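# Insert charger into power strip's second outlet

## Task

Push the charger fully and squarely into the power strip's second socket, counting from the end where the strip's cable leaves it. The strip must stay flat on the table, the charger must stay seated on its own with no gripper holding it, and both grippers must release it and back away at the end.

## Robot and tools

Robot: two 6-joint arms with parallel grippers, named left_arm and right_arm. The names are labels, not image sides. left_arm's base sits near (+0.001, +0.275, -0.006) m and right_arm's near (+0.005, -0.272, -0.011) m.

Frame: every pose in a result uses one scene frame. Its origin is at table-top height, midway between the arms and roughly 5 to 10 cm in from the near table edge. +x points out across the table, +z points up, and left_arm lies on the +y side. Each gripper's fingers extend along its own +z and close along its own y. The reported end_effector_position is the point between the pads, about 1 cm short of the fingertips. At long reach the printed position can be somewhat off.

execute_actions takes "actions", a list holding at most one item, and an optional "pictures" boolean.
- Empty list: the robot gets no command. You receive the state and the camera images.
- Motion item: {"rows": [...], "steps": n}. n runs from 4 to 15 (15 if omitted), and each step is 1/30 s. You may give 1 to 15 rows, one per step, and the final row repeats for any remaining steps.
- Wait item: {"steps": n} with n up to 300. It returns once n steps have passed since the previous result, and your reply time counts toward n.
Images come only with an empty list or with "pictures": true.

Each row has 14 numbers in [-1, 1], always for both arms. The order is left_arm waist, shoulder, elbow, wrist pitch, wrist yaw, wrist roll, grip, then the same seven for right_arm.

The six joint numbers per arm are offsets, not poses. They count from the joint angles in the most recent result that printed them. Before any such result in a scene, and for later calls within one reply, they count from wherever the arm is when the action starts. They do not build on the previous row. One unit equals 1.202 rad for the waist, 1.258 for the shoulder, 1.238 for the elbow, 2.073 for wrist pitch, and 2.022 for wrist yaw and wrist roll. All zeros does not hold still: it drives the arm back to those reference angles.

The grip number is absolute, with +1 fully open and -1 closed.

Joint ranges in radians, per arm:
- waist -2.618 to 3.054
- shoulder 0.000 to 3.142
- elbow 0.000 to 3.142
- wrist pitch -1.571 to 1.571
- wrist yaw -1.571 to 1.571
- wrist roll -2.094 to 2.094
A call asking any joint to go more than 0.036 rad beyond its range is refused, and nothing is sent. The true stops may differ from these by up to 0.036 either way. A target past the true stop is cut off there, and the result then reports "joint sent to its limit". That line may refer to an earlier action. If it does not appear, that does not prove there is room left.

Motion limits:
- Each step, a joint's target may lead its measured angle by at most 0.202 (waist), 0.258 (shoulder), 0.238 (elbow), 0.573 (wrist pitch) or 0.522 (yaw, roll) rad.
- If the targets would move the gripper more than 70 mm from where it is, all of that arm's targets are scaled back.
- Friction can leave a joint up to about 0.031 rad short, so offsets smaller than that may do nothing.

Timing: the simulation keeps running while you think and write. Each result is sampled 4 steps before its action finishes, and those last steps run afterwards. Between calls the arms keep heading for the last row sent. They stop once everything has nearly stopped moving or a step is HELD. After that, only a new action moves them further.

Result lines:
- The state line gives each gripper's position in metres and its orientation as quat wxyz.
- Joint positions are in radians, plus the gripper opening in metres: 0.093 fully open down to 0.000 closed. The opening is roughly the gap between the pads, with about 1 mm of fixed error. On a gripped rigid part it can settle up to about 12 mm below the part's width.
- Joint velocities and joint torques are also printed. Torques carry offsets and noise and are nonzero even in free air.
- grip_measured is the gripper motor's position on the -1 to +1 scale. The pads meet near -0.94, and each millimetre of object width adds about 0.0208. Each gripper carries its own fixed offset of up to 0.02.
- "HELD" marks steps on which your row was not sent, or only partly sent.
- "joint command not followed" means the clearance check changed or blocked some joint targets. The rest of the row still ran.
- "MOTOR HOT" appears from 75 °C. "OVER-TEMPERATURE FAULT" means an arm was stopped, at 90 °C or at 100 °C, and at 100 °C the arm goes limp and falls.

Gripping: pads stop when they touch something, but the motor keeps moving toward your number. The further your number sits below the object's width reading, the harder the pads squeeze, up to roughly 50 to 62 N per pad. Parts under about 5 mm thick get less force. To keep a hold, keep sending the same closing number in every row.

zoom_image takes {"camera": one of cam_low, cam_left_wrist, cam_right_wrist, "region": [x0, y0, x1, y1]}. The region is in pixels of that camera's 896x504 image, measured from the top-left corner, and can be at most 504 by 504. It returns a magnified view of the latest picture.

Cameras: intrinsics K, distortion D and T_world_to_cam (which maps the scene frame into camera coordinates) are supplied for projecting points. Wrist camera poses follow from the joint readings. The calibration carries small errors.

read_manual(section="licences") returns only licence text and does not move anything. finished_scene(scene) ends the current scene for good and reports whether the goal holds.

Avoid:
- knocking anything off the table;
- letting the arms collide or push on each other;
- hitting the fixed bar and plate behind the bases, whose tops can stand up to 3 cm above the table;
- drops, slams, hard shoves, and long heavy holds that heat the motors.
A held part may occasionally be tugged, and loose items may be nudged by outside disturbances.

Each tool is called after "Emit:" in YAML: its name, and indented under it one key for each argument.

## Session

Emit:
execute_actions:
  actions: []

Scene clock: 0.00 s of 4500.00 s.
left_arm: end_effector_position=(+0.3707, +0.2666, +0.2198) grip_measured=+0.989 end_effector_quat_wxyz=(+0.237, +0.134, +0.883, +0.383) | right_arm: end_effector_position=(+0.1786, -0.3262, +0.1679) grip_measured=+1.000 end_effector_quat_wxyz=(-0.129, -0.568, +0.774, -0.250)
Joint positions: left_arm=[-0.386  1.613  1.408 -0.974 -0.848  0.126  0.093] | right_arm=[ 0.162  1.158  1.072 -1.473  0.524 -1.141  0.093]
Joint velocities: left_arm=[-0.007 -0.002  0.002 -0.007 -0.022  0.022  0.001] | right_arm=[-0.007  0.002 -0.012 -0.007  0.007 -0.007  0.   ]
Joint torques (N m, as the arm reports them, + toward a larger angle): no reading
Motor temperatures (°C, as the motors report them): left_arm=[30 33 32 29 30 33] | right_arm=[29 32 31 32 31 32]

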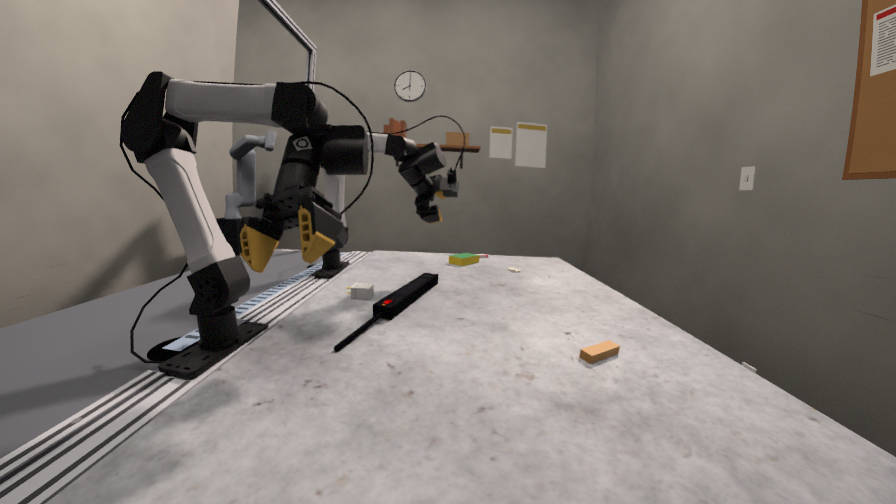

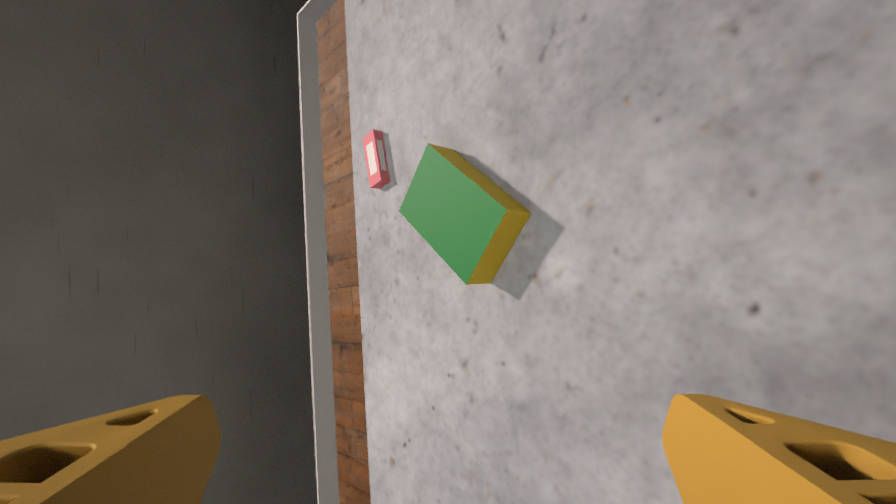

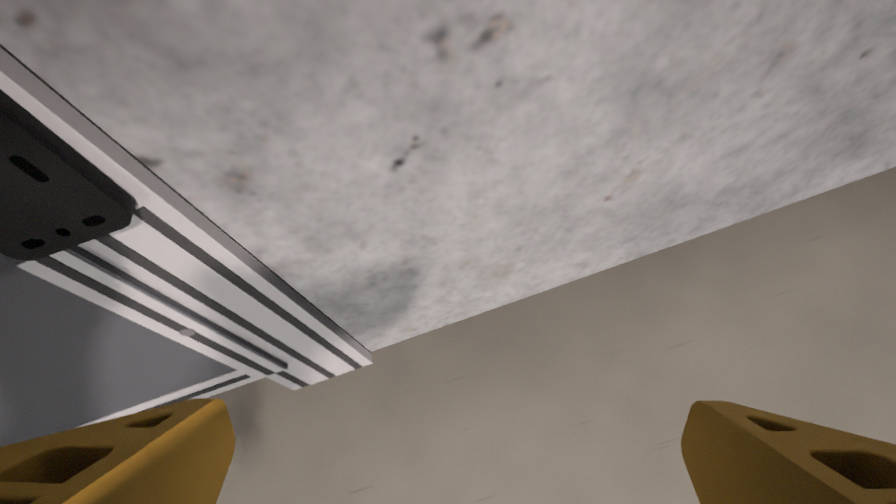

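Emit:
zoom_image:
  camera: "cam_low"
  region: [310, 250, 470, 370]

Region (310, 250, 470, 370) of cam_low's 896x504 image, scaled by 3.150, with more detail than that image has; it fills the top 378 rows of this view, and the rest is white.

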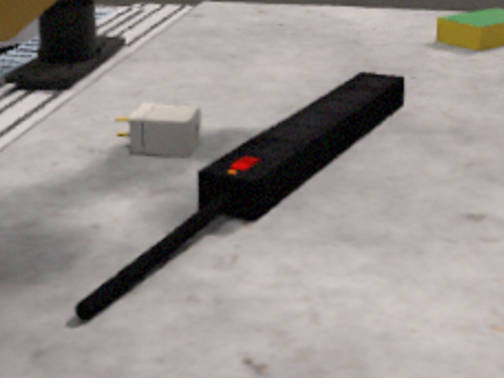

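Emit:
execute_actions:
  actions:
    - {"rows": [[-0.018,-0.002,-0.002,0.001,0.021,-0.003,1,0,0,0,0,0,0,1],[-0.04,-0.005,-0.005,0.002,0.046,-0.007,1,0,0,0,0,0,0,1],[-0.065,-0.008,-0.008,0.004,0.075,-0.011,1,0,0,0,0,0,0,1],[-0.095,-0.011,-0.012,0.006,0.109,-0.016,1,0,0,0,0,0,0,1],[-0.124,-0.015,-0.016,0.008,0.143,-0.021,1,0,0,0,0,0,0,1],[-0.153,-0.018,-0.02,0.01,0.176,-0.026,1,0,0,0,0,0,0,1],[-0.182,-0.022,-0.023,0.011,0.21,-0.031,1,0,0,0,0,0,0,1],[-0.211,-0.025,-0.027,0.013,0.243,-0.036,1,0,0,0,0,0,0,1],[-0.24,-0.029,-0.031,0.015,0.277,-0.041,1,0,0,0,0,0,0,1],[-0.269,-0.032,-0.035,0.017,0.31,-0.046,1,0,0,0,0,0,0,1],[-0.298,-0.036,-0.038,0.019,0.344,-0.051,1,0,0,0,0,0,0,1],[-0.324,-0.039,-0.042,0.02,0.373,-0.055,1,0,0,0,0,0,0,1],[-0.345,-0.042,-0.045,0.022,0.398,-0.059,1,0,0,0,0,0,0,1],[-0.358,-0.043,-0.046,0.022,0.413,-0.061,1,0,0,0,0,0,0,1],[-0.3636,-0.0437,-0.0469,0.0227,0.4194,-0.0623,1,0,0,0,0,0,0,1]], "steps": 15}

Emit:
execute_actions:
  actions:
    - {"steps": 20}
  pictures: true

Scene clock: 4.03 s of 4500.00 s.
left_arm: end_effector_position=(+0.3314, +0.1027, +0.1800) grip_measured=+0.989 end_effector_quat_wxyz=(+0.263, +0.298, +0.906, +0.144) | right_arm: end_effector_position=(+0.1786, -0.3262, +0.1679) grip_measured=+1.000 end_effector_quat_wxyz=(-0.129, -0.568, +0.774, -0.250)
Joint positions: left_arm=[-0.68   1.599  1.392 -0.953 -0.42   0.069  0.093] | right_arm=[ 0.162  1.158  1.072 -1.473  0.524 -1.141  0.093]
Joint velocities: left_arm=[-1.013 -0.139 -0.159  0.007  1.853 -0.198 -0.001] | right_arm=[ 0.012 -0.012  0.002 -0.007 -0.022  0.037  0.   ]
Joint torques (N m, as the arm reports them, + toward a larger angle): left_arm=[-0.22 -9.39  6.14  1.27 -0.22 -0.09] | right_arm=[ 0.12 -2.32  6.49  0.45  0.12 -0.01]
Motor temperatures (°C, as the motors report them): left_arm=[30 33 32 30 30 33] | right_arm=[29 32 32 32 31 32]
Steps of this call (steps 1 to 90: nothing new was sent; then 0.67 s passed at rest; steps 91 to 101: the first 11 steps of this action). Readings (joint positions):
91: left_arm=[-0.388 1.613 1.408 -0.974 -0.844 0.126] | right_arm=[0.162 1.158 1.072 -1.473 0.524 -1.141]
92: left_arm=[-0.392 1.613 1.408 -0.974 -0.833 0.126] | right_arm=[0.162 1.158 1.072 -1.473 0.524 -1.141]
94: left_arm=[-0.423 1.613 1.408 -0.974 -0.786 0.119] | right_arm=[0.162 1.158 1.072 -1.473 0.524 -1.141]
98: left_arm=[-0.565 1.612 1.407 -0.966 -0.601 0.093] | right_arm=[0.162 1.158 1.072 -1.473 0.524 -1.141]
101: the state above

Scene clock: 4.70 s of 4500.00 s.
left_arm: end_effector_position=(+0.2563, +0.0063, +0.1669) grip_measured=+0.989 end_effector_quat_wxyz=(+0.210, +0.388, +0.895, -0.070) | right_arm: end_effector_position=(+0.1786, -0.3262, +0.1679) grip_measured=+1.000 end_effector_quat_wxyz=(-0.129, -0.568, +0.774, -0.250)
Joint positions: left_arm=[-0.829  1.576  1.373 -0.942 -0.012  0.01   0.093] | right_arm=[ 0.162  1.158  1.072 -1.473  0.524 -1.141  0.093]
Joint velocities: left_arm=[-0.007 -0.012 -0.002 -0.037  0.081 -0.037 -0.   ] | right_arm=[ 0.022 -0.012  0.007  0.022 -0.037  0.051  0.   ]
Joint torques (N m, as the arm reports them, + toward a larger angle): left_arm=[ 0.52 -8.82  6.01  1.42  0.16 -0.12] | right_arm=[ 0.14 -2.33  6.49  0.44  0.12 -0.01]
Motor temperatures (°C, as the motors report them): left_arm=[30 34 32 30 30 33] | right_arm=[29 32 32 32 31 32]
Kept back: nothing.
Steps of this call (steps 1 to 4: the last 4 steps of your previous action; steps 5 to 20: the robot went on to your last target). Readings (joint positions):
1: left_arm=[-0.715 1.595 1.387 -0.950 -0.358 0.060] | right_arm=[0.162 1.158 1.072 -1.473 0.524 -1.141]
2: left_arm=[-0.749 1.590 1.382 -0.947 -0.298 0.051] | right_arm=[0.162 1.158 1.072 -1.473 0.524 -1.141]
4: left_arm=[-0.802 1.582 1.376 -0.944 -0.190 0.037] | right_arm=[0.162 1.158 1.072 -1.473 0.524 -1.141]
8: left_arm=[-0.829 1.576 1.373 -0.943 -0.073 0.022] | right_arm=[0.162 1.158 1.072 -1.473 0.524 -1.141]
20: the state above
camera_calibration (this result's frames):
cam_left_wrist: T_world_to_cam=[[-0.724291, -0.688685, -0.0334013, 0.190334], [-0.688952, 0.724792, -0.00452099, 0.212281], [0.0273226, 0.0197374, -0.999432, 0.245093], [0, 0, 0, 1]] pos_world=[0.277413, -0.0276173, 0.252271]

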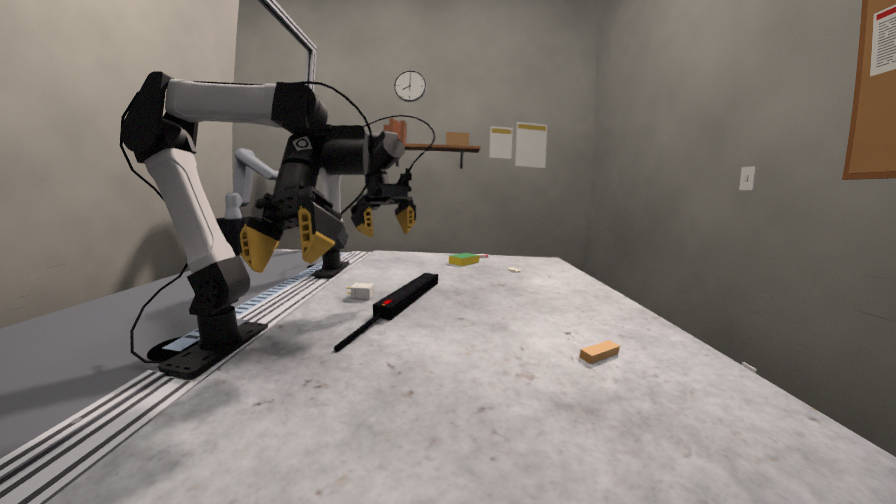

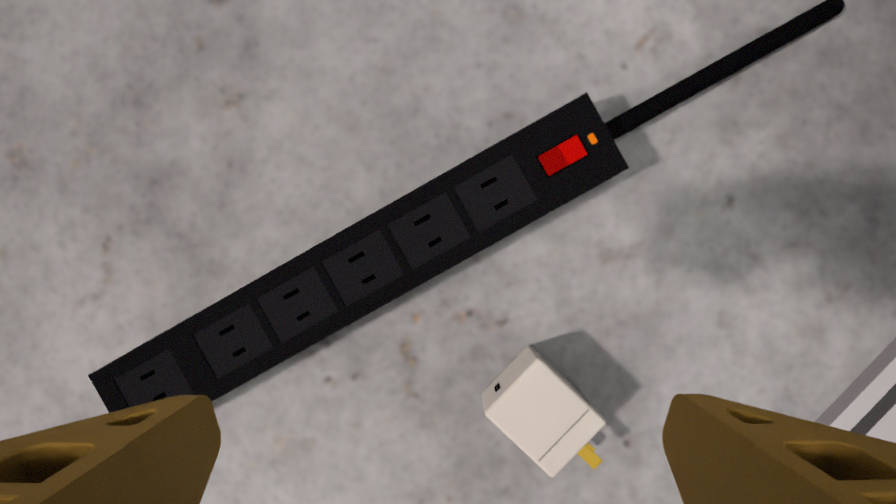

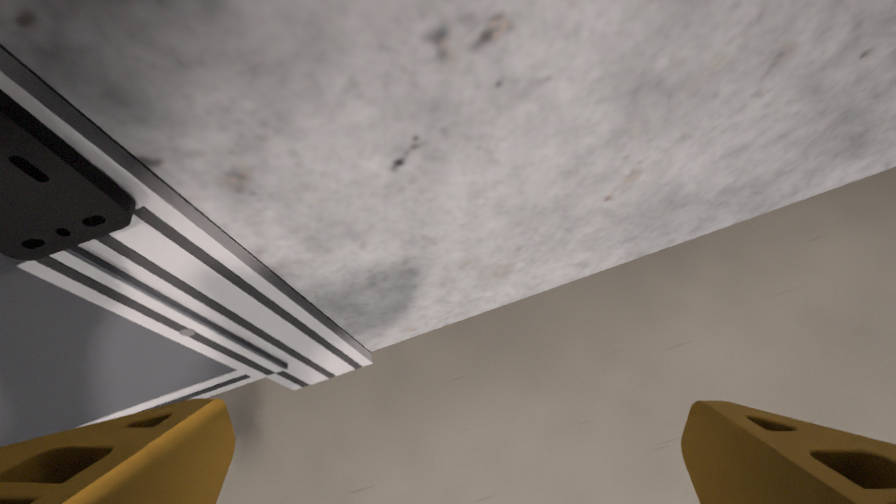

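Emit:
zoom_image:
  camera: "cam_left_wrist"
  region: [340, 80, 660, 320]

Emit:
zoom_image:
  camera: "cam_left_wrist"
  region: [450, 320, 660, 500]

Region (340, 80, 660, 320) of cam_left_wrist's 896x504 image, scaled by 1.575, with more detail than that image has; it fills the top 378 rows of this view, and the rest is white.

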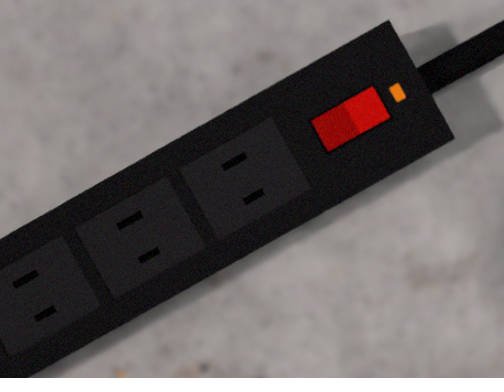

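Region (450, 320, 660, 500) of cam_left_wrist's 896x504 image, scaled by 2.400, with more detail than that image has; it fills the top 432 rows of this view, and the rest is white.

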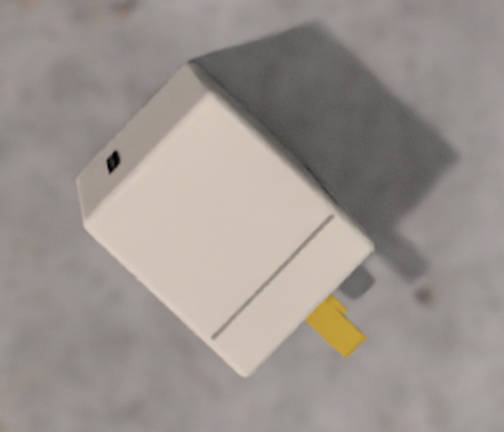

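Emit:
zoom_image:
  camera: "cam_low"
  region: [340, 270, 420, 330]

Region (340, 270, 420, 330) of cam_low's 896x504 image, scaled by 6.300, with more detail than that image has; it fills the top 378 rows of this view, and the rest is white.

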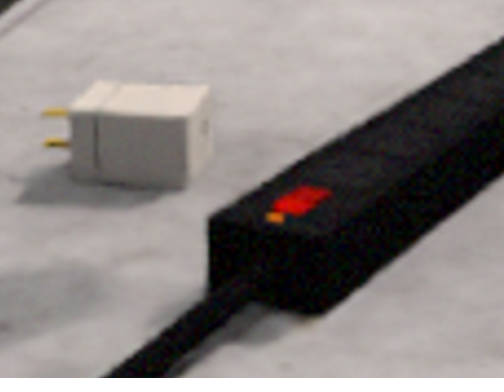

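Emit:
zoom_image:
  camera: "cam_left_wrist"
  region: [380, 170, 480, 280]

Region (380, 170, 480, 280) of cam_left_wrist's 896x504 image, scaled by 4.582, with more detail than that image has; it fills the left 458 columns of this view, and the rest is white.

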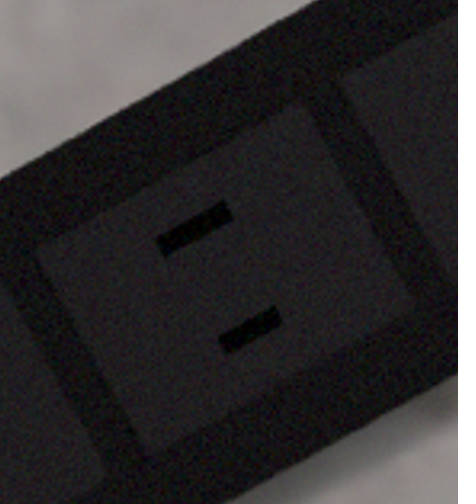

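Emit:
zoom_image:
  camera: "cam_low"
  region: [340, 170, 440, 250]

Region (340, 170, 440, 250) of cam_low's 896x504 image, scaled by 5.040, with more detail than that image has; it fills the top 403 rows of this view, and the rest is white.

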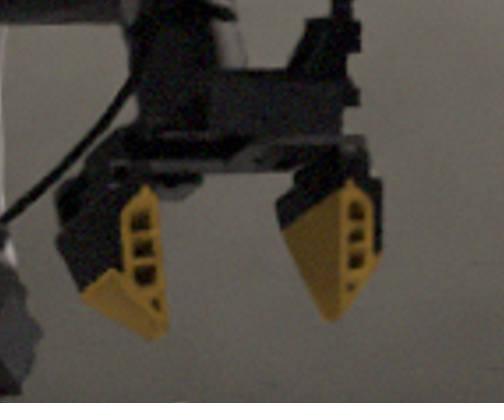

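Emit:
execute_actions:
  actions:
    - {"rows": [[-0.001,0.006,0.003,-0.003,0.002,-0.007,1,-0.005,0.004,-0.004,0.005,-0.019,-0.002,1],[-0.002,0.015,0.007,-0.009,0.005,-0.02,1,-0.013,0.01,-0.01,0.014,-0.051,-0.006,1],[-0.003,0.028,0.013,-0.016,0.009,-0.037,1,-0.025,0.018,-0.018,0.025,-0.096,-0.011,1],[-0.004,0.042,0.019,-0.024,0.013,-0.055,1,-0.037,0.026,-0.027,0.037,-0.141,-0.016,1],[-0.006,0.055,0.026,-0.031,0.017,-0.072,1,-0.048,0.035,-0.035,0.049,-0.186,-0.022,1],[-0.007,0.068,0.032,-0.039,0.021,-0.09,1,-0.06,0.043,-0.044,0.061,-0.231,-0.027,1],[-0.009,0.083,0.039,-0.047,0.025,-0.11,1,-0.073,0.052,-0.053,0.074,-0.283,-0.033,1],[-0.01,0.096,0.045,-0.055,0.029,-0.127,1,-0.085,0.061,-0.062,0.086,-0.328,-0.038,1],[-0.011,0.11,0.051,-0.062,0.033,-0.145,1,-0.097,0.069,-0.07,0.098,-0.373,-0.043,1],[-0.013,0.123,0.058,-0.07,0.037,-0.162,1,-0.108,0.077,-0.079,0.11,-0.418,-0.048,1],[-0.014,0.136,0.064,-0.077,0.041,-0.18,1,-0.12,0.086,-0.087,0.122,-0.463,-0.053,1],[-0.016,0.149,0.07,-0.085,0.045,-0.197,1,-0.131,0.094,-0.096,0.133,-0.508,-0.059,1],[-0.017,0.162,0.076,-0.092,0.049,-0.215,1,-0.143,0.103,-0.104,0.145,-0.553,-0.064,1],[-0.018,0.176,0.082,-0.1,0.053,-0.232,1,-0.155,0.111,-0.113,0.157,-0.598,-0.069,1],[-0.0197,0.1889,0.0885,-0.1073,0.0571,-0.2498,1,-0.1664,0.1192,-0.1212,0.1688,-0.643,-0.0742,1]], "steps": 15}

Scene clock: 14.00 s of 4500.00 s.
left_arm: end_effector_position=(+0.2460, +0.0065, +0.1281) grip_measured=+0.989 end_effector_quat_wxyz=(+0.113, +0.296, +0.946, -0.068) | right_arm: end_effector_position=(+0.1893, -0.2533, +0.1128) grip_measured=+1.000 end_effector_quat_wxyz=(+0.010, -0.575, +0.818, -0.002)
Joint positions: left_arm=[-0.831  1.703  1.414 -1.036  0.033 -0.21   0.093] | right_arm=[ 0.054  1.228  0.997 -1.33  -0.054 -1.203  0.093]
Joint velocities: left_arm=[-0.051  0.574  0.193 -0.33   0.168 -1.018 -0.001] | right_arm=[-0.398  0.354 -0.339  0.681 -2.425 -0.3    0.   ]
Joint torques (N m, as the arm reports them, + toward a larger angle): left_arm=[-0.73 -7.47 10.3   0.83  0.19 -0.11] | right_arm=[-0.7  -1.77  5.6   0.59 -0.15 -0.06]
Motor temperatures (°C, as the motors report them): left_arm=[30 35 33 31 30 33] | right_arm=[29 33 33 32 31 32]
Steps of this call (steps 1 to 30: the robot went on to your last target; steps 31 to 90: nothing new was sent; then 5.93 s passed at rest; steps 91 to 101: the first 11 steps of this action). Readings (joint positions):
91: left_arm=[-0.829 1.576 1.373 -0.942 -0.007 0.008] | right_arm=[0.162 1.158 1.072 -1.473 0.521 -1.141]
92: left_arm=[-0.829 1.576 1.373 -0.944 -0.007 0.004] | right_arm=[0.162 1.158 1.072 -1.471 0.507 -1.141]
94: left_arm=[-0.829 1.582 1.373 -0.952 -0.005 -0.022] | right_arm=[0.150 1.158 1.070 -1.457 0.437 -1.149]
98: left_arm=[-0.829 1.642 1.394 -0.997 0.014 -0.118] | right_arm=[0.097 1.188 1.034 -1.394 0.186 -1.176]
101: the state above

Emit:
execute_actions:
  actions:
    - {"rows": [[-0.019,0.094,0.058,-0.066,0.037,-0.149,1,-0.085,0.075,-0.072,0.115,-0.39,-0.047,1],[-0.02,0.102,0.062,-0.07,0.039,-0.16,1,-0.095,0.09,-0.087,0.135,-0.425,-0.051,1],[-0.021,0.112,0.067,-0.076,0.042,-0.173,1,-0.108,0.11,-0.106,0.16,-0.46,-0.056,1],[-0.022,0.122,0.071,-0.081,0.045,-0.186,1,-0.121,0.135,-0.13,0.19,-0.495,-0.061,1],[-0.023,0.132,0.076,-0.087,0.048,-0.199,1,-0.134,0.162,-0.157,0.225,-0.53,-0.066,1],[-0.024,0.142,0.081,-0.093,0.051,-0.213,1,-0.147,0.19,-0.184,0.26,-0.56,-0.071,1],[-0.025,0.152,0.086,-0.098,0.054,-0.226,1,-0.16,0.218,-0.211,0.295,-0.59,-0.076,1],[-0.026,0.162,0.09,-0.104,0.057,-0.239,1,-0.173,0.246,-0.238,0.33,-0.615,-0.081,1],[-0.027,0.172,0.095,-0.11,0.06,-0.253,1,-0.186,0.274,-0.265,0.365,-0.635,-0.086,1],[-0.028,0.182,0.1,-0.116,0.063,-0.266,1,-0.199,0.302,-0.292,0.4,-0.65,-0.091,1],[-0.029,0.191,0.104,-0.121,0.066,-0.278,1,-0.212,0.33,-0.319,0.435,-0.662,-0.096,1],[-0.03,0.199,0.108,-0.125,0.068,-0.288,1,-0.224,0.357,-0.346,0.47,-0.671,-0.101,1],[-0.03,0.206,0.111,-0.129,0.07,-0.297,1,-0.234,0.382,-0.37,0.502,-0.677,-0.105,1],[-0.031,0.211,0.113,-0.132,0.072,-0.304,1,-0.242,0.402,-0.39,0.528,-0.681,-0.108,1],[-0.0311,0.2139,0.1145,-0.1335,0.0728,-0.3076,1,-0.2463,0.4149,-0.4023,0.5451,-0.6835,-0.1098,1]], "steps": 15}

Emit:
execute_actions:
  actions:
    - {"steps": 22}
  pictures: true

Scene clock: 15.37 s of 4500.00 s.
left_arm: end_effector_position=(+0.2120, +0.0074, +0.0821) grip_measured=+0.989 end_effector_quat_wxyz=(-0.053, +0.082, +0.995, -0.026) | right_arm: end_effector_position=(+0.2462, -0.1545, +0.0777) grip_measured=+1.000 end_effector_quat_wxyz=(+0.383, -0.455, +0.699, +0.398)
Joint positions: left_arm=[-0.855  1.905  1.508 -1.234  0.135 -0.663  0.093] | right_arm=[-0.16   1.569  0.675 -0.705 -1.213 -1.353  0.093]
Joint velocities: left_arm=[-0.061  0.403  0.115 -0.3    0.139 -0.667  0.   ] | right_arm=[-0.432  1.067 -0.999  1.795 -1.106 -0.344  0.   ]
Joint torques (N m, as the arm reports them, + toward a larger angle): left_arm=[-0.71 -8.66  9.69  0.02  0.18 -0.12] | right_arm=[-0.88 -4.18  4.56  0.33 -0.9  -0.08]
Motor temperatures (°C, as the motors report them): left_arm=[30 35 33 30 30 33] | right_arm=[29 33 33 32 31 32]
Steps of this call (steps 1 to 4: the last 4 steps of your previous action; steps 5 to 30: the robot went on to your last target; steps 31 to 41: the first 11 steps of this action). Readings (joint positions):
31: left_arm=[-0.845 1.808 1.451 -1.160 0.096 -0.489] | right_arm=[-0.025 1.292 0.934 -1.135 -0.777 -1.286]
32: left_arm=[-0.845 1.809 1.453 -1.163 0.097 -0.495] | right_arm=[-0.030 1.295 0.927 -1.124 -0.800 -1.289]
34: left_arm=[-0.845 1.818 1.466 -1.176 0.103 -0.518] | right_arm=[-0.051 1.318 0.900 -1.077 -0.877 -1.298]
38: left_arm=[-0.848 1.862 1.493 -1.204 0.119 -0.594] | right_arm=[-0.113 1.450 0.783 -0.887 -1.078 -1.327]
41: the state above

Scene clock: 16.10 s of 4500.00 s.
left_arm: end_effector_position=(+0.1975, +0.0121, +0.0708) grip_measured=+0.989 end_effector_quat_wxyz=(-0.105, -0.000, +0.994, +0.006) | right_arm: end_effector_position=(+0.2529, -0.1628, +0.0512) grip_measured=+1.000 end_effector_quat_wxyz=(+0.508, -0.459, +0.618, +0.387)
Joint positions: left_arm=[-0.86   1.964  1.528 -1.306  0.172 -0.822  0.093] | right_arm=[-0.227  1.739  0.504 -0.221 -1.425 -1.419  0.093]
Joint velocities: left_arm=[ 0.007  0.012 -0.002  0.007 -0.037 -0.037  0.   ] | right_arm=[-0.002 -0.017 -0.002 -0.022 -0.051  0.007  0.   ]
Joint torques (N m, as the arm reports them, + toward a larger angle): left_arm=[-0.44 -9.37  9.51 -0.13  0.21 -0.2 ] | right_arm=[-1.01 -4.46  3.64  0.78 -0.95 -0.08]
Motor temperatures (°C, as the motors report them): left_arm=[30 36 33 30 30 33] | right_arm=[29 33 33 32 31 32]
Kept back: nothing.
Steps of this call (steps 1 to 4: the last 4 steps of your previous action; steps 5 to 22: the robot went on to your last target). Readings (joint positions):
1: left_arm=[-0.856 1.920 1.512 -1.244 0.140 -0.687] | right_arm=[-0.176 1.605 0.640 -0.641 -1.249 -1.362]
2: left_arm=[-0.858 1.932 1.516 -1.254 0.146 -0.709] | right_arm=[-0.191 1.640 0.606 -0.576 -1.281 -1.371]
4: left_arm=[-0.859 1.952 1.522 -1.271 0.155 -0.748] | right_arm=[-0.215 1.700 0.547 -0.457 -1.329 -1.387]
8: left_arm=[-0.860 1.964 1.524 -1.292 0.165 -0.793] | right_arm=[-0.227 1.739 0.504 -0.326 -1.380 -1.406]
22: the state above
camera_calibration (this result's frames):
cam_left_wrist: T_world_to_cam=[[0.00207071, -0.999964, -0.00828047, 0.00708703], [-0.795526, -0.00666454, 0.605882, 0.153784], [-0.605915, 0.00533272, -0.795511, 0.261361], [0, 0, 0, 1]] pos_world=[0.280687, 0.0067179, 0.1148]
cam_right_wrist: T_world_to_cam=[[0.962162, -0.271586, -0.0220291, -0.286765], [-0.175618, -0.556289, -0.812219, 0.0337606], [0.208333, 0.785355, -0.582936, 0.184842], [0, 0, 0, 1]] pos_world=[0.243335, -0.204268, 0.128855]

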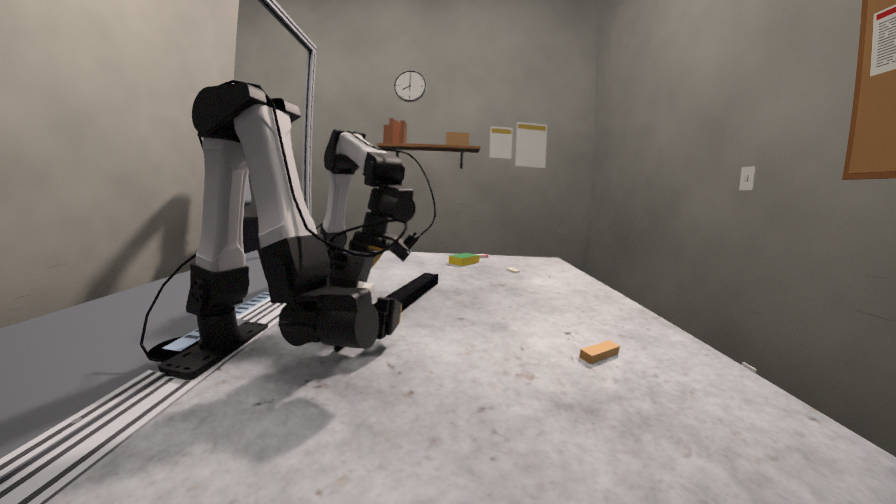

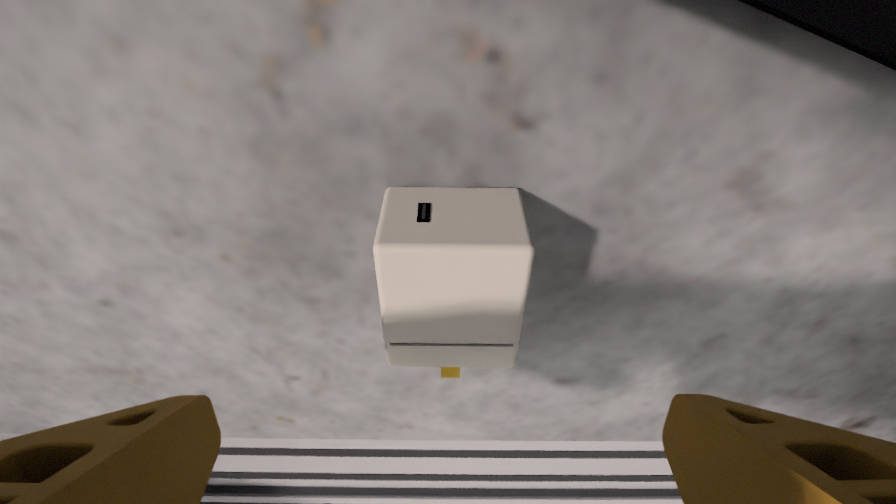

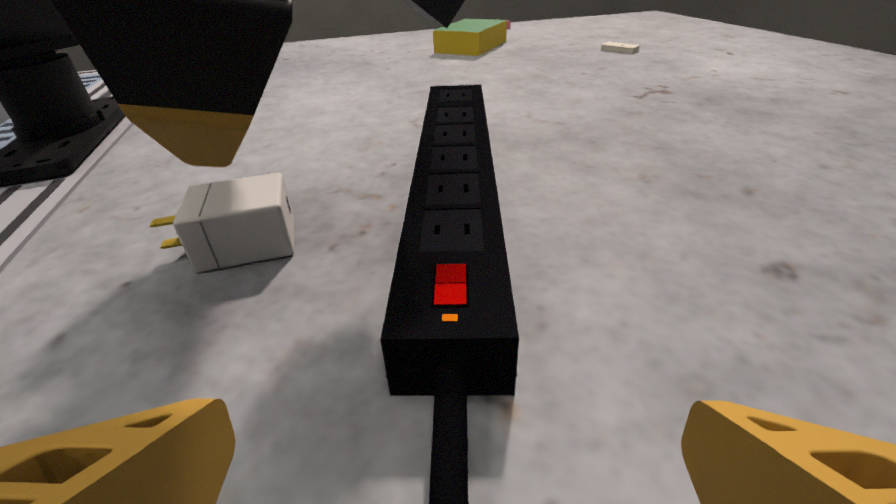

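Emit:
execute_actions:
  actions:
    - {"rows": [[0,0.004,-0.012,0.006,0.001,0,1,0,0,0,0,0,0,1],[0,0.008,-0.022,0.012,0.002,0,1,0,0,0,0,0,0,1],[0,0.012,-0.031,0.019,0.003,0,1,0,0,0,0,0,0,1],[0,0.016,-0.04,0.027,0.004,0,1,0,0,0,0,0,0,1],[0,0.02,-0.049,0.036,0.005,0,1,0,0,0,0,0,0,1],[0,0.024,-0.058,0.044,0.005,0,1,0,0,0,0,0,0,1],[0,0.028,-0.067,0.053,0.006,0,1,0,0,0,0,0,0,1],[0,0.033,-0.076,0.061,0.006,0,1,0,0,0,0,0,0,1],[0,0.037,-0.085,0.07,0.007,0,1,0,0,0,0,0,0,1],[0,0.041,-0.094,0.078,0.007,0,1,0,0,0,0,0,0,1],[0,0.045,-0.102,0.086,0.007,0,1,0,0,0,0,0,0,1],[0,0.048,-0.109,0.092,0.007,0,1,0,0,0,0,0,0,1],[0,0.051,-0.115,0.097,0.007,0,1,0,0,0,0,0,0,1],[0,0.053,-0.118,0.1,0.007,0,1,0,0,0,0,0,0,1],[0.001,0.054,-0.1202,0.1013,0.007,0,1,0,0,0,0,0,0,1]], "steps": 15}

Emit:
execute_actions:
  actions:
    - {"steps": 18}
  pictures: true

Scene clock: 17.77 s of 4500.00 s.
left_arm: end_effector_position=(+0.1957, +0.0142, +0.0405) grip_measured=+0.989 end_effector_quat_wxyz=(-0.111, -0.002, +0.994, +0.010) | right_arm: end_effector_position=(+0.2532, -0.1628, +0.0516) grip_measured=+1.000 end_effector_quat_wxyz=(+0.509, -0.460, +0.616, +0.386)
Joint positions: left_arm=[-0.86   1.993  1.443 -1.205  0.175 -0.824  0.093] | right_arm=[-0.227  1.739  0.504 -0.216 -1.427 -1.419  0.093]
Joint velocities: left_arm=[-0.002  0.203 -0.354  0.476  0.007 -0.007  0.   ] | right_arm=[-0.012  0.002 -0.002  0.007 -0.007 -0.037  0.   ]
Joint torques (N m, as the arm reports them, + toward a larger angle): left_arm=[ 0.19 -8.86  4.9   0.03  0.18 -0.01] | right_arm=[ 0.18 -5.23  4.05  0.54 -0.83 -0.02]
Motor temperatures (°C, as the motors report them): left_arm=[30 36 33 30 30 33] | right_arm=[29 33 33 32 31 32]
Steps of this call (steps 1 to 30: the robot went on to your last target; steps 31 to 39: nothing new was sent; steps 40 to 50: the first 11 steps of this action). Readings (joint positions):
40: left_arm=[-0.860 1.964 1.528 -1.306 0.172 -0.824] | right_arm=[-0.227 1.739 0.504 -0.216 -1.427 -1.419]
41: left_arm=[-0.860 1.964 1.528 -1.305 0.172 -0.824] | right_arm=[-0.227 1.739 0.504 -0.216 -1.427 -1.419]
43: left_arm=[-0.860 1.964 1.520 -1.292 0.172 -0.824] | right_arm=[-0.227 1.739 0.504 -0.216 -1.427 -1.419]
47: left_arm=[-0.860 1.973 1.478 -1.248 0.173 -0.824] | right_arm=[-0.227 1.739 0.504 -0.216 -1.427 -1.419]
50: the state above

Scene clock: 18.37 s of 4500.00 s.
left_arm: end_effector_position=(+0.1996, +0.0103, +0.0180) grip_measured=+0.989 end_effector_quat_wxyz=(-0.106, -0.001, +0.994, +0.003) | right_arm: end_effector_position=(+0.2532, -0.1628, +0.0516) grip_measured=+1.000 end_effector_quat_wxyz=(+0.509, -0.460, +0.616, +0.386)
Joint positions: left_arm=[-0.86   2.025  1.398 -1.11   0.177 -0.824  0.093] | right_arm=[-0.227  1.739  0.504 -0.216 -1.427 -1.419  0.093]
Joint velocities: left_arm=[ 0.007  0.002  0.007 -0.007 -0.022  0.007  0.001] | right_arm=[ 0.007 -0.002  0.017  0.007 -0.007 -0.007  0.   ]
Joint torques (N m, as the arm reports them, + toward a larger angle): left_arm=[ 0.28 -9.69  4.94  0.03  0.21 -0.02] | right_arm=[ 0.14 -5.23  4.07  0.53 -0.83 -0.03]
Motor temperatures (°C, as the motors report them): left_arm=[30 36 33 30 30 33] | right_arm=[29 33 33 32 31 32]
Kept back: nothing.
Steps of this call (steps 1 to 4: the last 4 steps of your previous action; steps 5 to 18: the robot went on to your last target). Readings (joint positions):
1: left_arm=[-0.860 2.000 1.432 -1.190 0.176 -0.824] | right_arm=[-0.227 1.739 0.504 -0.216 -1.427 -1.419]
2: left_arm=[-0.860 2.007 1.421 -1.176 0.176 -0.824] | right_arm=[-0.227 1.739 0.504 -0.216 -1.427 -1.419]
4: left_arm=[-0.860 2.018 1.406 -1.153 0.176 -0.824] | right_arm=[-0.227 1.739 0.504 -0.216 -1.427 -1.419]
8: left_arm=[-0.860 2.025 1.398 -1.128 0.176 -0.824] | right_arm=[-0.227 1.739 0.504 -0.216 -1.427 -1.419]
18: the state above
camera_calibration (this result's frames):
cam_left_wrist: T_world_to_cam=[[0.00388027, -0.999991, -0.00185737, 0.00433468], [-0.794858, -0.00421132, 0.606781, 0.187328], [-0.606784, -0.000878128, -0.794867, 0.220916], [0, 0, 0, 1]] pos_world=[0.282931, 0.00531753, 0.061939]
cam_right_wrist: T_world_to_cam=[[0.962396, -0.271085, -0.0175019, -0.287332], [-0.171363, -0.555852, -0.813427, 0.0331627], [0.210779, 0.785839, -0.581403, 0.184388], [0, 0, 0, 1]] pos_world=[0.243345, -0.204357, 0.12915]

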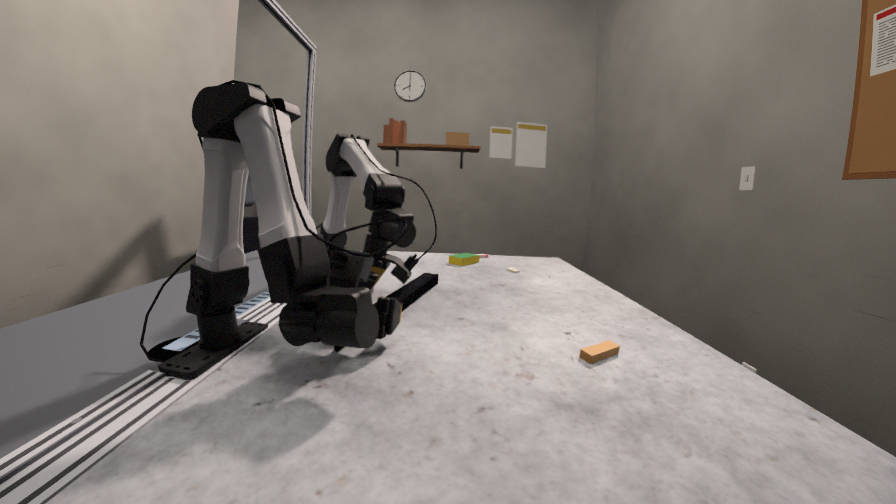

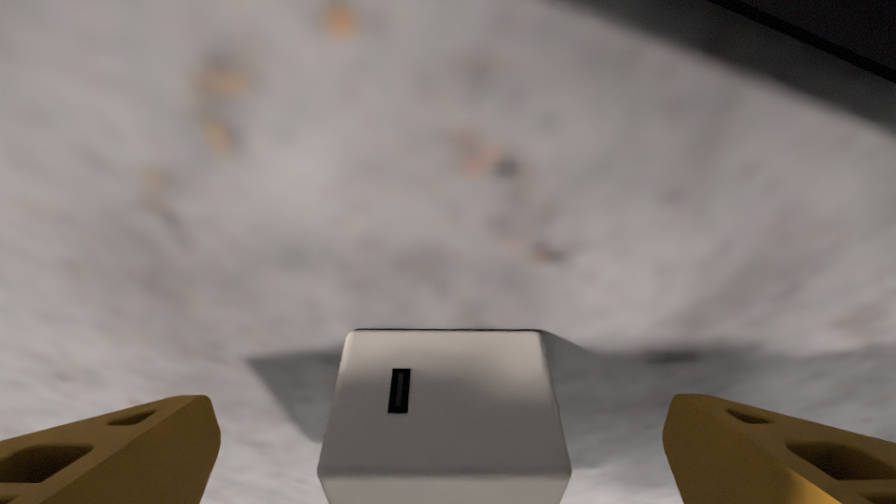

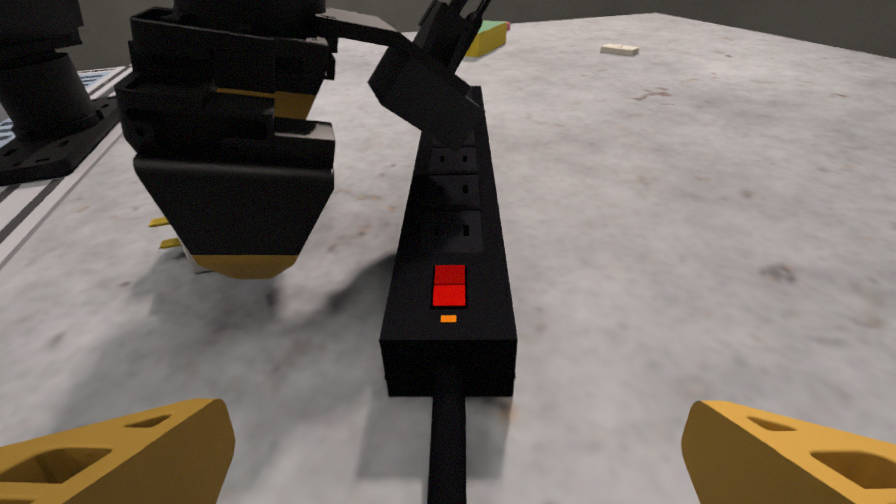

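Emit:
execute_actions:
  actions:
    - {"rows": [[0,0,0,0,0,0,0.85,0,0,0,0,0,0,1],[0,0,0,0,0,0,0.7,0,0,0,0,0,0,1],[0,0,0,0,0,0,0.55,0,0,0,0,0,0,1],[0,0,0,0,0,0,0.4,0,0,0,0,0,0,1],[0,0,0,0,0,0,0.25,0,0,0,0,0,0,1],[0,0,0,0,0,0,0.12,0,0,0,0,0,0,1],[0,0,0,0,0,0,0.02,0,0,0,0,0,0,1],[0,0,0,0,0,0,-0.05,0,0,0,0,0,0,1],[0,0,0,0,0,0,-0.1,0,0,0,0,0,0,1],[0,0,0,0,0,0,-0.15,0,0,0,0,0,0,1],[0,0,0,0,0,0,-0.2,0,0,0,0,0,0,1],[0,0,0,0,0,0,-0.26,0,0,0,0,0,0,1],[0,0,0,0,0,0,-0.32,0,0,0,0,0,0,1],[0,0,0,0,0,0,-0.38,0,0,0,0,0,0,1],[0,0,0,0,0,0,-0.45,0,0,0,0,0,0,1]], "steps": 15}

Emit:
execute_actions:
  actions:
    - {"steps": 12}
  pictures: true

Scene clock: 19.20 s of 4500.00 s.
left_arm: end_effector_position=(+0.1998, +0.0100, +0.0180) grip_measured=-0.170 end_effector_quat_wxyz=(-0.105, -0.001, +0.994, +0.002) | right_arm: end_effector_position=(+0.2532, -0.1628, +0.0516) grip_measured=+1.000 end_effector_quat_wxyz=(+0.509, -0.460, +0.616, +0.386)
Joint positions: left_arm=[-0.86   2.025  1.398 -1.109  0.177 -0.824  0.037] | right_arm=[-0.227  1.739  0.504 -0.216 -1.427 -1.419  0.093]
Joint velocities: left_arm=[ 0.002 -0.002 -0.007 -0.022  0.007 -0.007 -0.045] | right_arm=[-0.012  0.002 -0.002 -0.022 -0.007 -0.007  0.   ]
Joint torques (N m, as the arm reports them, + toward a larger angle): left_arm=[  0.11 -10.17   6.55  -0.12   0.14  -0.04] | right_arm=[ 0.12 -5.25  4.07  0.59 -0.85 -0.03]
Motor temperatures (°C, as the motors report them): left_arm=[30 36 33 30 30 33] | right_arm=[29 33 33 32 31 32]
Steps of this call (steps 1 to 14: the robot went on to your last target; steps 15 to 25: the first 11 steps of this action). Readings (joint positions):
15: left_arm=[-0.860 2.025 1.398 -1.109 0.177 -0.824] | right_arm=[-0.227 1.739 0.504 -0.216 -1.427 -1.419]
16: left_arm=[-0.860 2.025 1.398 -1.109 0.177 -0.824] | right_arm=[-0.227 1.739 0.504 -0.216 -1.427 -1.419]
18: left_arm=[-0.860 2.025 1.398 -1.109 0.177 -0.824] | right_arm=[-0.227 1.739 0.504 -0.216 -1.427 -1.419]
22: left_arm=[-0.860 2.025 1.398 -1.109 0.177 -0.824] | right_arm=[-0.227 1.739 0.504 -0.216 -1.427 -1.419]
25: the state above

Scene clock: 19.60 s of 4500.00 s.
left_arm: end_effector_position=(+0.1998, +0.0100, +0.0180) grip_measured=-0.283 end_effector_quat_wxyz=(-0.105, -0.001, +0.994, +0.002) | right_arm: end_effector_position=(+0.2532, -0.1628, +0.0516) grip_measured=+1.000 end_effector_quat_wxyz=(+0.509, -0.460, +0.616, +0.386)
Joint positions: left_arm=[-0.86   2.025  1.398 -1.109  0.177 -0.824  0.032] | right_arm=[-0.227  1.739  0.504 -0.216 -1.427 -1.419  0.093]
Joint velocities: left_arm=[-0.017  0.007 -0.007 -0.022 -0.037 -0.066 -0.001] | right_arm=[-0.007 -0.002 -0.017 -0.037 -0.022 -0.007  0.   ]
Joint torques (N m, as the arm reports them, + toward a larger angle): left_arm=[  0.16 -10.26   6.54  -0.1    0.12  -0.04] | right_arm=[ 0.15 -5.23  4.05  0.59 -0.86 -0.03]
Motor temperatures (°C, as the motors report them): left_arm=[30 36 33 30 30 33] | right_arm=[29 33 33 32 31 32]
Kept back: nothing.
Steps of this call (steps 1 to 4: the last 4 steps of your previous action; steps 5 to 12: the robot went on to your last target). Readings (joint positions):
1: left_arm=[-0.860 2.025 1.398 -1.109 0.177 -0.824] | right_arm=[-0.227 1.739 0.504 -0.216 -1.427 -1.419]
2: left_arm=[-0.860 2.025 1.398 -1.109 0.177 -0.824] | right_arm=[-0.227 1.739 0.504 -0.216 -1.427 -1.419]
4: left_arm=[-0.860 2.025 1.398 -1.109 0.177 -0.824] | right_arm=[-0.227 1.739 0.504 -0.216 -1.427 -1.419]
8: left_arm=[-0.860 2.025 1.398 -1.109 0.177 -0.824] | right_arm=[-0.227 1.739 0.504 -0.216 -1.427 -1.419]
12: the state above
camera_calibration (this result's frames):
cam_left_wrist: T_world_to_cam=[[0.00390914, -0.999992, -0.000752275, 0.00406383], [-0.795153, -0.00356457, 0.606398, 0.187514], [-0.606396, -0.00177232, -0.795161, 0.220911], [0, 0, 0, 1]] pos_world=[0.283046, 0.00512373, 0.0619544]
cam_right_wrist: T_world_to_cam=[[0.962396, -0.271085, -0.0175019, -0.287332], [-0.171363, -0.555852, -0.813427, 0.0331627], [0.210779, 0.785839, -0.581403, 0.184388], [0, 0, 0, 1]] pos_world=[0.243345, -0.204357, 0.12915]

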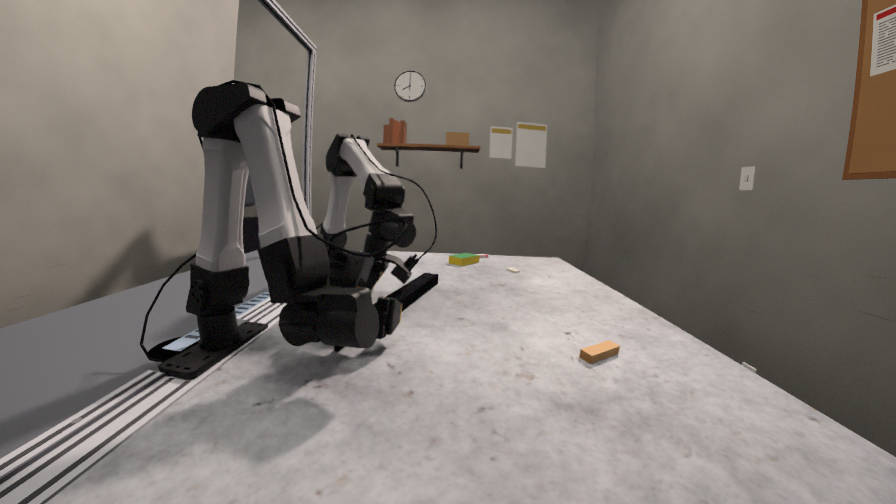

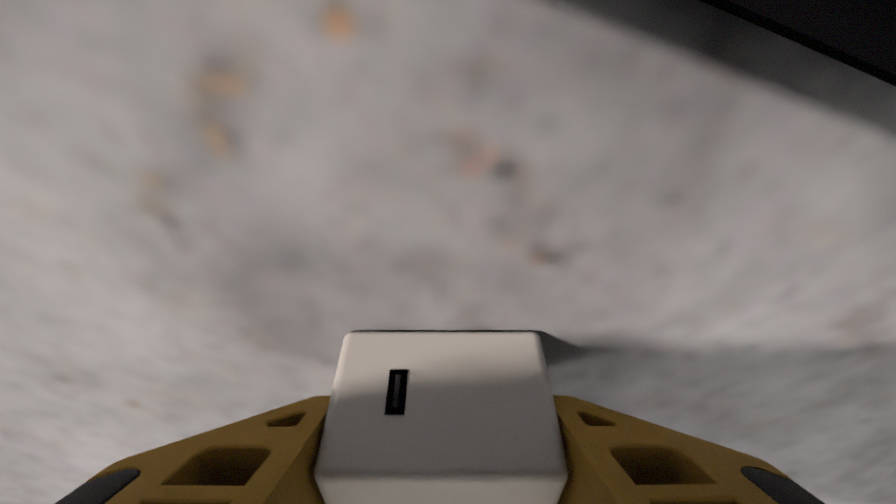

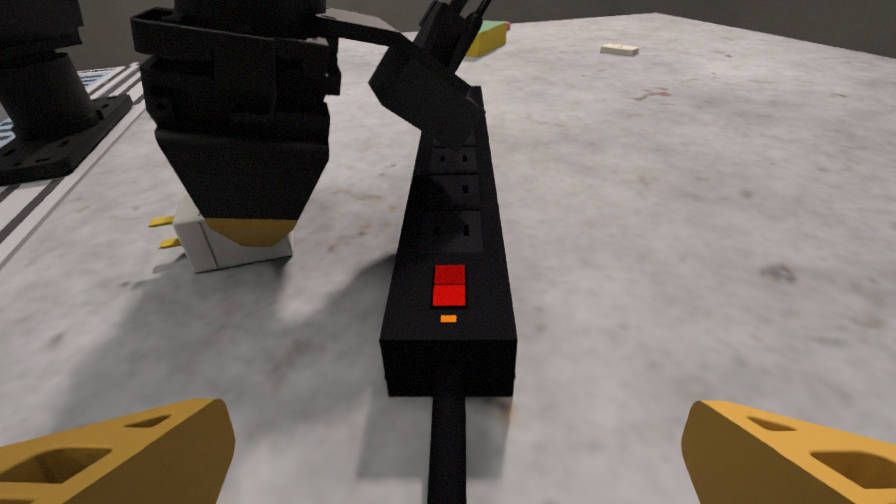

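Emit:
execute_actions:
  actions:
    - {"rows": [[0,-0.02,0,0,0,0,-0.45,0,0,0,0,0,0,1],[0,-0.04,-0.01,0.005,0,0,-0.45,0,0,0,0,0,0,1],[-0.003,-0.065,-0.025,0.015,-0.008,0.004,-0.45,0,0,0,0,0,0,1],[-0.008,-0.095,-0.045,0.035,-0.022,0.012,-0.45,0,0,0,0,0,0,1],[-0.015,-0.128,-0.068,0.062,-0.042,0.022,-0.45,0,0,0,0,0,0,1],[-0.022,-0.162,-0.092,0.092,-0.063,0.033,-0.45,0,0,0,0,0,0,1],[-0.03,-0.196,-0.116,0.124,-0.085,0.044,-0.45,0,0,0,0,0,0,1],[-0.038,-0.23,-0.14,0.157,-0.107,0.056,-0.45,0,0,0,0,0,0,1],[-0.046,-0.264,-0.164,0.19,-0.129,0.067,-0.45,0,0,0,0,0,0,1],[-0.054,-0.298,-0.188,0.223,-0.151,0.079,-0.45,0,0,0,0,0,0,1],[-0.062,-0.33,-0.211,0.257,-0.173,0.09,-0.45,0,0,0,0,0,0,1],[-0.07,-0.358,-0.233,0.29,-0.195,0.101,-0.45,0,0,0,0,0,0,1],[-0.077,-0.38,-0.255,0.324,-0.217,0.113,-0.45,0,0,0,0,0,0,1],[-0.084,-0.395,-0.276,0.357,-0.239,0.124,-0.45,0,0,0,0,0,0,1],[-0.0915,-0.4,-0.2956,0.3903,-0.2606,0.1355,-0.45,0,0,0,0,0,0,1]], "steps": 15}

Scene clock: 21.90 s of 4500.00 s.
left_arm: end_effector_position=(+0.2260, -0.0000, +0.0757) grip_measured=-0.283 end_effector_quat_wxyz=(+0.103, +0.078, +0.988, -0.082) | right_arm: end_effector_position=(+0.2532, -0.1628, +0.0516) grip_measured=+1.000 end_effector_quat_wxyz=(+0.509, -0.460, +0.616, +0.386)
Joint positions: left_arm=[-0.909  1.699  1.202 -0.83  -0.011 -0.729  0.032] | right_arm=[-0.227  1.739  0.504 -0.216 -1.427 -1.419  0.093]
Joint velocities: left_arm=[-0.349 -1.331 -0.808  1.722 -1.048  0.505 -0.002] | right_arm=[-0.012 -0.012 -0.012  0.066 -0.066  0.022  0.   ]
Joint torques (N m, as the arm reports them, + toward a larger angle): left_arm=[-0.42 -8.95  6.17  0.9  -0.03  0.05] | right_arm=[ 0.14 -5.26  4.09  0.59 -0.85 -0.03]
Motor temperatures (°C, as the motors report them): left_arm=[30 37 33 30 30 33] | right_arm=[29 33 33 32 31 32]
Steps of this call (steps 1 to 15: the robot went on to your last target; steps 16 to 58: nothing new was sent; steps 59 to 69: the first 11 steps of this action). Readings (joint positions):
59: left_arm=[-0.860 2.025 1.398 -1.109 0.177 -0.824] | right_arm=[-0.227 1.739 0.504 -0.216 -1.427 -1.419]
60: left_arm=[-0.860 2.023 1.398 -1.108 0.177 -0.824] | right_arm=[-0.227 1.739 0.504 -0.216 -1.427 -1.419]
62: left_arm=[-0.860 1.997 1.382 -1.090 0.171 -0.821] | right_arm=[-0.227 1.739 0.504 -0.216 -1.427 -1.419]
66: left_arm=[-0.877 1.842 1.285 -0.976 0.088 -0.781] | right_arm=[-0.227 1.739 0.504 -0.216 -1.427 -1.419]
69: the state above


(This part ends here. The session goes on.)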